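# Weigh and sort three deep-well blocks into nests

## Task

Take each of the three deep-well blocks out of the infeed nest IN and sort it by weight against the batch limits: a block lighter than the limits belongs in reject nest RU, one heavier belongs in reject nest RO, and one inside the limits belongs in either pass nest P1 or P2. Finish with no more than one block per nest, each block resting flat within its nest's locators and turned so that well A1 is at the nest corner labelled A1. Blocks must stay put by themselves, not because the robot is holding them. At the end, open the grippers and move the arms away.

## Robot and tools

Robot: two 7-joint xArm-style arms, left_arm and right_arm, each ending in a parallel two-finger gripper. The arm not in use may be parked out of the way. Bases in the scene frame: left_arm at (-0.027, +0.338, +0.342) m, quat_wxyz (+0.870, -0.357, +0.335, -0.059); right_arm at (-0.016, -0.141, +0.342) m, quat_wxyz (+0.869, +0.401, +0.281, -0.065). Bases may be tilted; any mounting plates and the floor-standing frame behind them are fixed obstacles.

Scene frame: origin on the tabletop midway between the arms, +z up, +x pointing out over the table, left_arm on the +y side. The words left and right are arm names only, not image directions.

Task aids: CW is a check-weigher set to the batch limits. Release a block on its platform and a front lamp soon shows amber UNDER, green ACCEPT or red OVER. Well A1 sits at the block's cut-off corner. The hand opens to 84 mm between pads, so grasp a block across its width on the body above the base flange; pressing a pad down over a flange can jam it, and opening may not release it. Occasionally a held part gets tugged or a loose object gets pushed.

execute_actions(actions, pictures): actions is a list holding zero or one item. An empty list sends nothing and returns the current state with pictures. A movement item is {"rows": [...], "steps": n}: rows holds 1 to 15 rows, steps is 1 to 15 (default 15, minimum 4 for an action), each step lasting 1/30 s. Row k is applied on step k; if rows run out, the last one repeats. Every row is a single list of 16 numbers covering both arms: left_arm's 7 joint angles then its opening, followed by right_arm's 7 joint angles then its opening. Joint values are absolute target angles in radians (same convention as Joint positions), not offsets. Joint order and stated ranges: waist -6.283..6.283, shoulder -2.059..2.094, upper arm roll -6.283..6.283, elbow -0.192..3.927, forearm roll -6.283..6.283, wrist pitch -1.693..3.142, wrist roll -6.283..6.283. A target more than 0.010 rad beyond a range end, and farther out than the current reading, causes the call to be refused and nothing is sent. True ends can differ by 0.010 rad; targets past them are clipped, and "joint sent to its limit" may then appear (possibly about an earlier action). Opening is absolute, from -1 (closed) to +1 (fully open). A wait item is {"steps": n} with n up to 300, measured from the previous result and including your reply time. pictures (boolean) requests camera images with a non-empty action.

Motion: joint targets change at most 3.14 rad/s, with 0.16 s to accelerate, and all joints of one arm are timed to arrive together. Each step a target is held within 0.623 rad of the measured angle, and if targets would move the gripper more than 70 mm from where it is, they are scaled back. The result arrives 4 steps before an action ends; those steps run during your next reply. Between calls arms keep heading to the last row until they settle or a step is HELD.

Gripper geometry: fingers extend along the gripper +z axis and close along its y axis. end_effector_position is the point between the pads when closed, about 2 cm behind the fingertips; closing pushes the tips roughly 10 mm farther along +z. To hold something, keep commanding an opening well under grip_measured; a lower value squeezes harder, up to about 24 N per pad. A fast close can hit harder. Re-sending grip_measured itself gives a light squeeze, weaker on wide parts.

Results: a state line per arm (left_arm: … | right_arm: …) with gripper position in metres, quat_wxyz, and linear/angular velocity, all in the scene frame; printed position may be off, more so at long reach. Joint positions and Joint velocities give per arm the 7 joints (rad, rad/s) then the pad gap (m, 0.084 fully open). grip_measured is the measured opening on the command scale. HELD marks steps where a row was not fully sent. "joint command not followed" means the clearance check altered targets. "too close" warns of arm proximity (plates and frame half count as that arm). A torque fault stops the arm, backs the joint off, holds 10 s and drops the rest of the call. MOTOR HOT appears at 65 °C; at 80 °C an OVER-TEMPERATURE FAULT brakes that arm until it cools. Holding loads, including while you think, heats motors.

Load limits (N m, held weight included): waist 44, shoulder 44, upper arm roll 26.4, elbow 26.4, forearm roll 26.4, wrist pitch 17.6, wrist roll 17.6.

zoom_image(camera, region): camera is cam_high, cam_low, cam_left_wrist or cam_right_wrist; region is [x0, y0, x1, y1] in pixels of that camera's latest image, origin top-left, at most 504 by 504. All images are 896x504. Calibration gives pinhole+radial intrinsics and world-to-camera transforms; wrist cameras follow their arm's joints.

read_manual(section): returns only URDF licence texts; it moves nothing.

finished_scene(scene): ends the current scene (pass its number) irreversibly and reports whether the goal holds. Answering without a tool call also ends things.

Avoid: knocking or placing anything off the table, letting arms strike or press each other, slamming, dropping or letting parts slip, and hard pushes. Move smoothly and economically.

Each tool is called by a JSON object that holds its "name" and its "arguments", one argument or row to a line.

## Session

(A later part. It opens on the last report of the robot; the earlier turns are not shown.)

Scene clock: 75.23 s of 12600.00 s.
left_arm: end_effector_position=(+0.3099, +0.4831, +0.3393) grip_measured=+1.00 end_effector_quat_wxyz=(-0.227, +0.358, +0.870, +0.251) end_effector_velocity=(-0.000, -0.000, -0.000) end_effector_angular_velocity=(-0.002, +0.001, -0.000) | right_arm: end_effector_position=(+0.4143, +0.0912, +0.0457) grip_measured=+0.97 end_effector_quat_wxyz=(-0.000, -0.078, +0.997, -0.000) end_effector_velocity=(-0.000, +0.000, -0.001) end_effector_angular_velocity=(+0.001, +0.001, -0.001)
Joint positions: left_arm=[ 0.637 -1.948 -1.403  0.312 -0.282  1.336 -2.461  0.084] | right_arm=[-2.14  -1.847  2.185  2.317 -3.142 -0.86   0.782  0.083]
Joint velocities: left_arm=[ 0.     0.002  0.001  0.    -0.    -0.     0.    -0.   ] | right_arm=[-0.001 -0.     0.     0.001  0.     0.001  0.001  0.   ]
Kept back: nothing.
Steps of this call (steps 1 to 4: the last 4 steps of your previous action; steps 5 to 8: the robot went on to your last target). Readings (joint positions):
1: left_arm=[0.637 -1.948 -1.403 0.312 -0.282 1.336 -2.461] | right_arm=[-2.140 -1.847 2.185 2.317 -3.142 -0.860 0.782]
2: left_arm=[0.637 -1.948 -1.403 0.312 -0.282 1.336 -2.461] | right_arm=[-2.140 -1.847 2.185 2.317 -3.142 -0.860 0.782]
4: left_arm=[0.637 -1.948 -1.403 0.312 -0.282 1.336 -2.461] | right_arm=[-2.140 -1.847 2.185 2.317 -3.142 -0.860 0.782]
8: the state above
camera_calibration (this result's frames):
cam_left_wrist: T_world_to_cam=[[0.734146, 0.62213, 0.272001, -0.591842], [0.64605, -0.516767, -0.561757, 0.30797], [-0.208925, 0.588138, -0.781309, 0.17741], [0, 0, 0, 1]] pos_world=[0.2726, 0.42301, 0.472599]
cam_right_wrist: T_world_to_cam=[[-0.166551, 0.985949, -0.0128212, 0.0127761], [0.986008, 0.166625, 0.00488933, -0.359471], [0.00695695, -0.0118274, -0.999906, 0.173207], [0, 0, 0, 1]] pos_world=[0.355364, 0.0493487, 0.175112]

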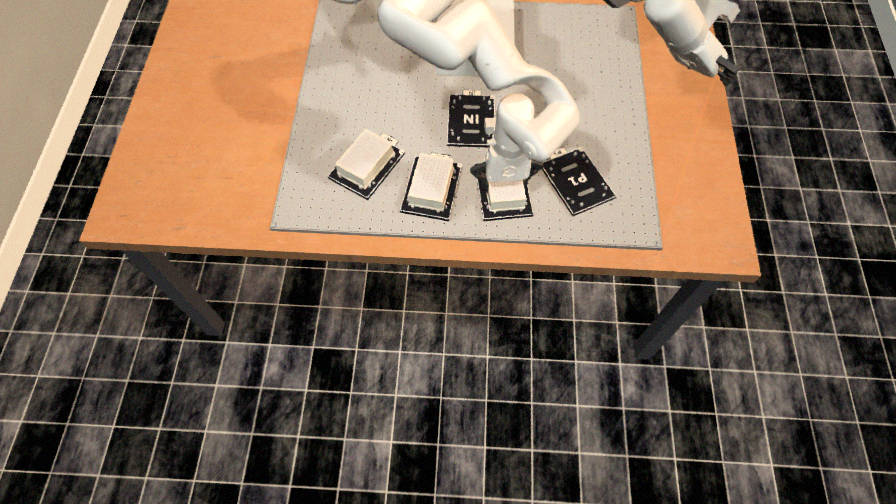

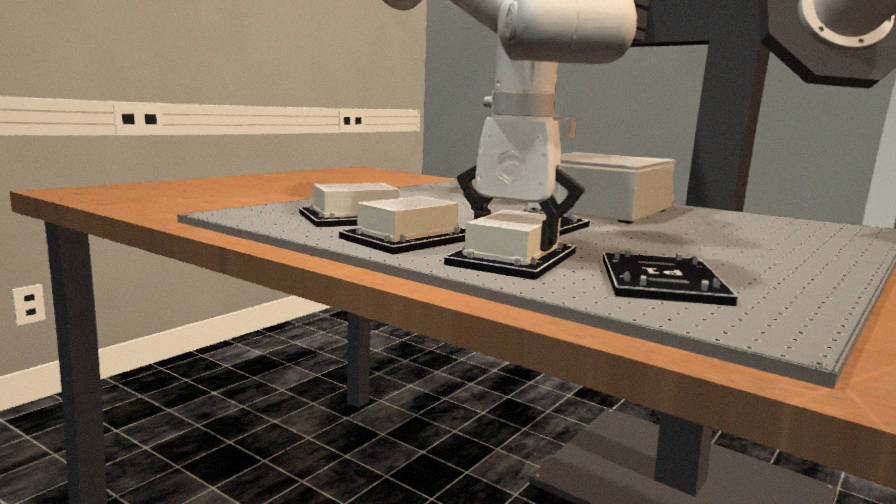

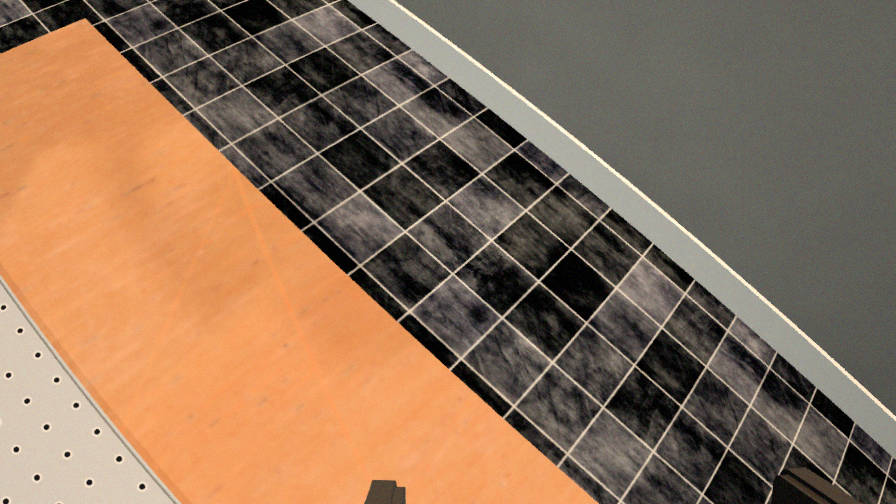

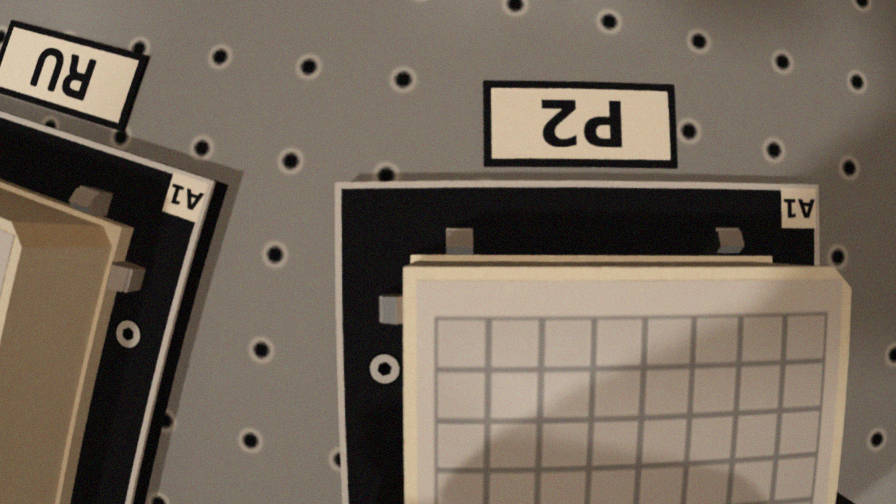

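Seated.

{"name": "execute_actions", "arguments": {
  "actions": [
    {"rows":[[0.637,-1.948,-1.403,0.312,-0.282,1.336,-2.461,1,-2.1411,-1.8475,2.1856,2.317,-3.1416,-0.8585,0.782,1]],"steps":12}
  ]
}}

{"name": "execute_actions", "arguments": {
  "actions": [
    {"rows":[[0.637,-1.948,-1.403,0.312,-0.282,1.336,-2.461,1,-2.1065,-1.8236,2.194,2.272,-3.1416,-0.8555,0.782,1],[0.637,-1.948,-1.403,0.312,-0.282,1.336,-2.461,1,-2.1065,-1.8236,2.194,2.272,-3.1416,-0.8555,0.782,1],[0.637,-1.948,-1.403,0.312,-0.282,1.336,-2.461,1,-2.0735,-1.8005,2.202,2.233,-3.1416,-0.8553,0.782,1],[0.637,-1.948,-1.403,0.312,-0.282,1.336,-2.461,1,-2.0735,-1.8005,2.202,2.233,-3.1416,-0.8553,0.782,1],[0.637,-1.948,-1.403,0.312,-0.282,1.336,-2.461,1,-1.996,-1.744,2.219,2.15,-3.1416,-0.867,0.782,1]],"steps":15}
  ]
}}

{"name": "execute_actions", "arguments": {
  "actions": [
    {"rows":[[0.637,-1.948,-1.403,0.312,-0.282,1.336,-2.461,1,-1.65,-1.5,2.33,1.6,-3.1416,-0.66,1.0,1]],"steps":15}
  ]
}}

{"name": "execute_actions", "arguments": {
  "actions": [
    {"steps":10}
  ],
  "pictures": true
}}

Scene clock: 75.80 s of 12600.00 s.
left_arm: end_effector_position=(+0.3099, +0.4831, +0.3393) grip_measured=+1.00 end_effector_quat_wxyz=(-0.227, +0.358, +0.870, +0.251) end_effector_velocity=(+0.000, -0.000, -0.000) end_effector_angular_velocity=(-0.001, -0.000, -0.001) | right_arm: end_effector_position=(+0.4132, +0.0916, +0.0435) grip_measured=+1.00 end_effector_quat_wxyz=(-0.001, -0.078, +0.997, +0.001) end_effector_velocity=(+0.001, +0.000, +0.003) end_effector_angular_velocity=(-0.003, -0.001, +0.003)
Joint positions: left_arm=[ 0.637 -1.948 -1.403  0.312 -0.282  1.336 -2.461  0.084] | right_arm=[-2.143 -1.849  2.186  2.317 -3.141 -0.855  0.782  0.084]
Joint velocities: left_arm=[ 0.     0.001  0.001  0.    -0.    -0.001 -0.    -0.   ] | right_arm=[ 0.004  0.002 -0.     0.002 -0.001 -0.008 -0.001  0.   ]
Steps of this call (steps 1 to 9: the robot went on to your last target; steps 10 to 17: the first 8 steps of this action). Readings (joint positions):
10: left_arm=[0.637 -1.948 -1.403 0.312 -0.282 1.336 -2.461] | right_arm=[-2.141 -1.847 2.185 2.317 -3.142 -0.859 0.782]
11: left_arm=[0.637 -1.948 -1.403 0.312 -0.282 1.336 -2.461] | right_arm=[-2.141 -1.847 2.185 2.317 -3.142 -0.859 0.782]
13: left_arm=[0.637 -1.948 -1.403 0.312 -0.282 1.336 -2.461] | right_arm=[-2.141 -1.847 2.185 2.317 -3.142 -0.857 0.782]
17: the state above

Scene clock: 76.30 s of 12600.00 s.
left_arm: end_effector_position=(+0.3099, +0.4831, +0.3393) grip_measured=+1.00 end_effector_quat_wxyz=(-0.227, +0.358, +0.870, +0.251) end_effector_velocity=(+0.000, -0.000, +0.000) end_effector_angular_velocity=(+0.000, +0.001, -0.001) | right_arm: end_effector_position=(+0.4175, +0.0960, +0.1049) grip_measured=+1.00 end_effector_quat_wxyz=(+0.004, -0.078, +0.997, +0.005) end_effector_velocity=(-0.025, -0.029, -0.026) end_effector_angular_velocity=(-0.071, +0.062, -0.000)
Joint positions: left_arm=[ 0.637 -1.948 -1.403  0.312 -0.282  1.336 -2.461  0.084] | right_arm=[-1.991 -1.74   2.219  2.158 -3.142 -0.867  0.782  0.084]
Joint velocities: left_arm=[ 0.     0.    -0.001  0.001  0.     0.     0.     0.   ] | right_arm=[-0.009 -0.003  0.006 -0.085 -0.     0.    -0.    -0.   ]
Steps of this call (steps 1 to 4: the last 4 steps of your previous action; steps 5 to 15: the first 11 steps of this action). Readings (joint positions):
5: left_arm=[0.637 -1.948 -1.403 0.312 -0.282 1.336 -2.461] | right_arm=[-2.141 -1.848 2.187 2.316 -3.141 -0.857 0.782]
6: left_arm=[0.637 -1.948 -1.403 0.312 -0.282 1.336 -2.461] | right_arm=[-2.135 -1.844 2.189 2.306 -3.141 -0.856 0.782]
8: left_arm=[0.637 -1.948 -1.403 0.312 -0.282 1.336 -2.461] | right_arm=[-2.107 -1.825 2.196 2.268 -3.141 -0.855 0.782]
12: left_arm=[0.637 -1.948 -1.403 0.312 -0.282 1.336 -2.461] | right_arm=[-2.016 -1.759 2.215 2.172 -3.141 -0.864 0.782]
15: the state above

Scene clock: 76.80 s of 12600.00 s.
left_arm: end_effector_position=(+0.3099, +0.4831, +0.3393) grip_measured=+1.00 end_effector_quat_wxyz=(-0.227, +0.358, +0.870, +0.251) end_effector_velocity=(-0.001, +0.000, -0.000) end_effector_angular_velocity=(+0.001, +0.003, -0.000) | right_arm: end_effector_position=(+0.3452, +0.0942, +0.1776) grip_measured=+1.00 end_effector_quat_wxyz=(-0.003, -0.012, +0.999, +0.053) end_effector_velocity=(-0.153, -0.011, +0.086) end_effector_angular_velocity=(+0.114, +0.068, -0.062)
Joint positions: left_arm=[ 0.637 -1.948 -1.403  0.312 -0.282  1.336 -2.461  0.084] | right_arm=[-1.657 -1.508  2.329  1.628 -3.141 -0.671  0.989  0.084]
Joint velocities: left_arm=[ 0.     0.002 -0.002 -0.001 -0.     0.001  0.     0.   ] | right_arm=[ 0.433  0.277  0.173 -0.668  0.006  0.23   0.257  0.   ]
Steps of this call (steps 1 to 4: the last 4 steps of your previous action; steps 5 to 15: the first 11 steps of this action). Readings (joint positions):
5: left_arm=[0.637 -1.948 -1.403 0.312 -0.282 1.336 -2.461] | right_arm=[-1.998 -1.746 2.219 2.147 -3.142 -0.866 0.783]
6: left_arm=[0.637 -1.948 -1.403 0.312 -0.282 1.336 -2.461] | right_arm=[-1.993 -1.742 2.221 2.137 -3.142 -0.861 0.787]
8: left_arm=[0.637 -1.948 -1.403 0.312 -0.282 1.336 -2.461] | right_arm=[-1.950 -1.710 2.235 2.063 -3.142 -0.830 0.816]
12: left_arm=[0.637 -1.948 -1.403 0.312 -0.282 1.336 -2.461] | right_arm=[-1.755 -1.574 2.295 1.770 -3.142 -0.722 0.933]
15: the state above

Scene clock: 77.13 s of 12600.00 s.
left_arm: end_effector_position=(+0.3099, +0.4831, +0.3393) grip_measured=+1.00 end_effector_quat_wxyz=(-0.227, +0.358, +0.870, +0.251) end_effector_velocity=(-0.000, +0.000, +0.000) end_effector_angular_velocity=(-0.000, -0.000, +0.001) | right_arm: end_effector_position=(+0.3416, +0.0884, +0.1749) grip_measured=+1.00 end_effector_quat_wxyz=(-0.005, -0.007, +0.999, +0.050) end_effector_velocity=(-0.004, +0.008, +0.008) end_effector_angular_velocity=(+0.017, -0.002, +0.009)
Joint positions: left_arm=[ 0.637 -1.948 -1.403  0.312 -0.282  1.336 -2.461  0.084] | right_arm=[-1.652 -1.501  2.329  1.601 -3.142 -0.66   1.     0.084]
Joint velocities: left_arm=[-0.    -0.001  0.001 -0.     0.     0.001  0.    -0.   ] | right_arm=[ 0.014  0.006  0.011  0.002  0.001 -0.001  0.001  0.   ]
Kept back: nothing.
Steps of this call (steps 1 to 4: the last 4 steps of your previous action; steps 5 to 10: the robot went on to your last target). Readings (joint positions):
1: left_arm=[0.637 -1.948 -1.403 0.312 -0.282 1.336 -2.461] | right_arm=[-1.649 -1.502 2.333 1.613 -3.141 -0.666 0.995]
2: left_arm=[0.637 -1.948 -1.403 0.312 -0.282 1.336 -2.461] | right_arm=[-1.647 -1.501 2.333 1.606 -3.141 -0.663 0.998]
4: left_arm=[0.637 -1.948 -1.403 0.312 -0.282 1.336 -2.461] | right_arm=[-1.651 -1.501 2.329 1.601 -3.142 -0.661 0.999]
8: left_arm=[0.637 -1.948 -1.403 0.312 -0.282 1.336 -2.461] | right_arm=[-1.653 -1.501 2.328 1.600 -3.142 -0.660 1.000]
10: the state above
camera_calibration (this result's frames):
cam_left_wrist: T_world_to_cam=[[0.734145, 0.62213, 0.272001, -0.591842], [0.64605, -0.516767, -0.561757, 0.30797], [-0.208925, 0.588138, -0.781309, 0.17741], [0, 0, 0, 1]] pos_world=[0.2726, 0.42301, 0.472599]
cam_right_wrist: T_world_to_cam=[[-0.0243021, 0.995859, 0.0876048, -0.0620365], [0.99969, 0.024677, -0.00319885, -0.278602], [-0.00534742, 0.0875, -0.99615, 0.297633], [0, 0, 0, 1]] pos_world=[0.2786, 0.0426118, 0.30103]

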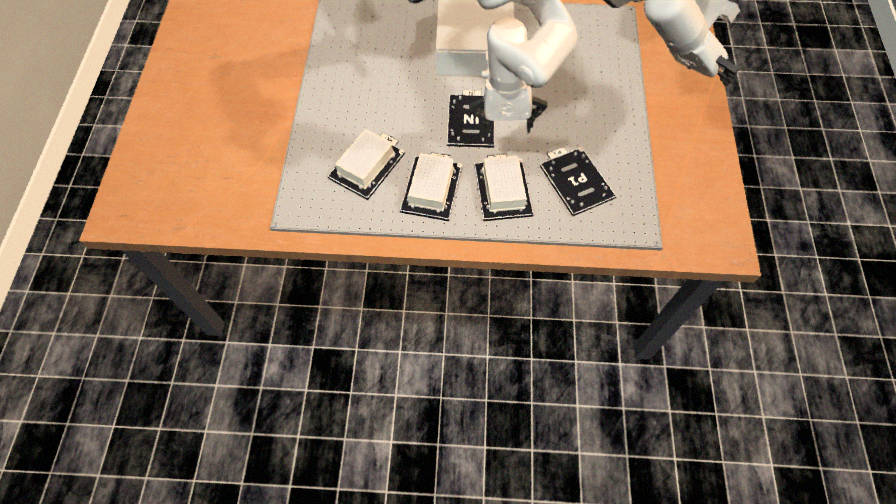

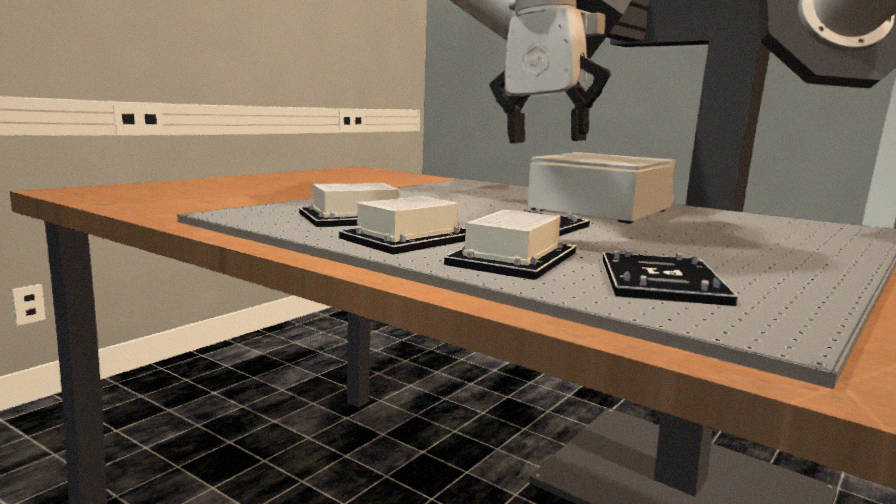

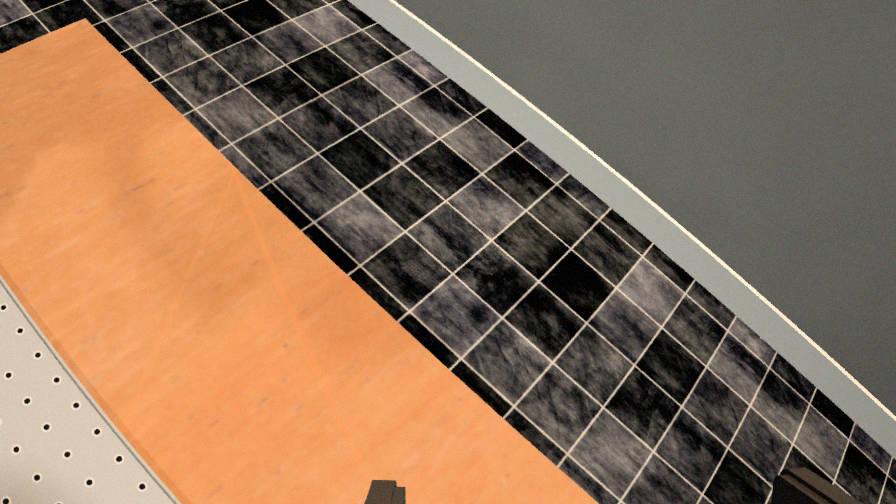

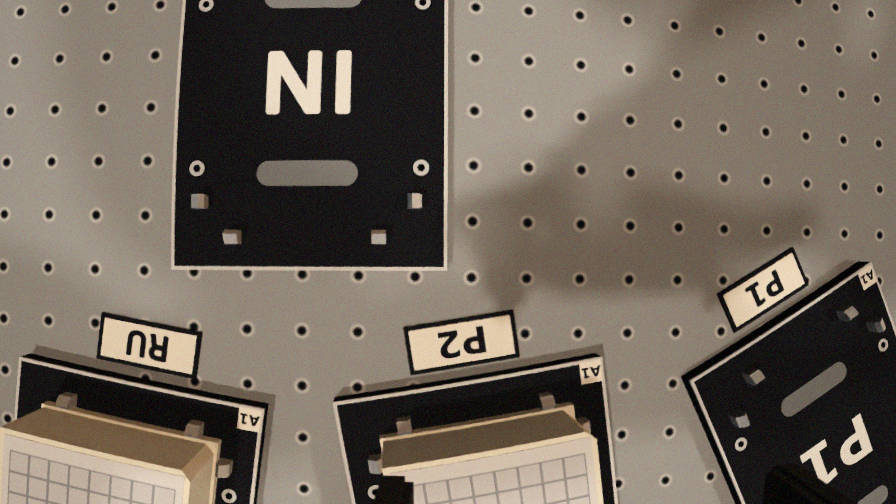

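{"name": "finished_scene", "arguments": {
  "scene": 1
}}

The scene is finished: the task was done.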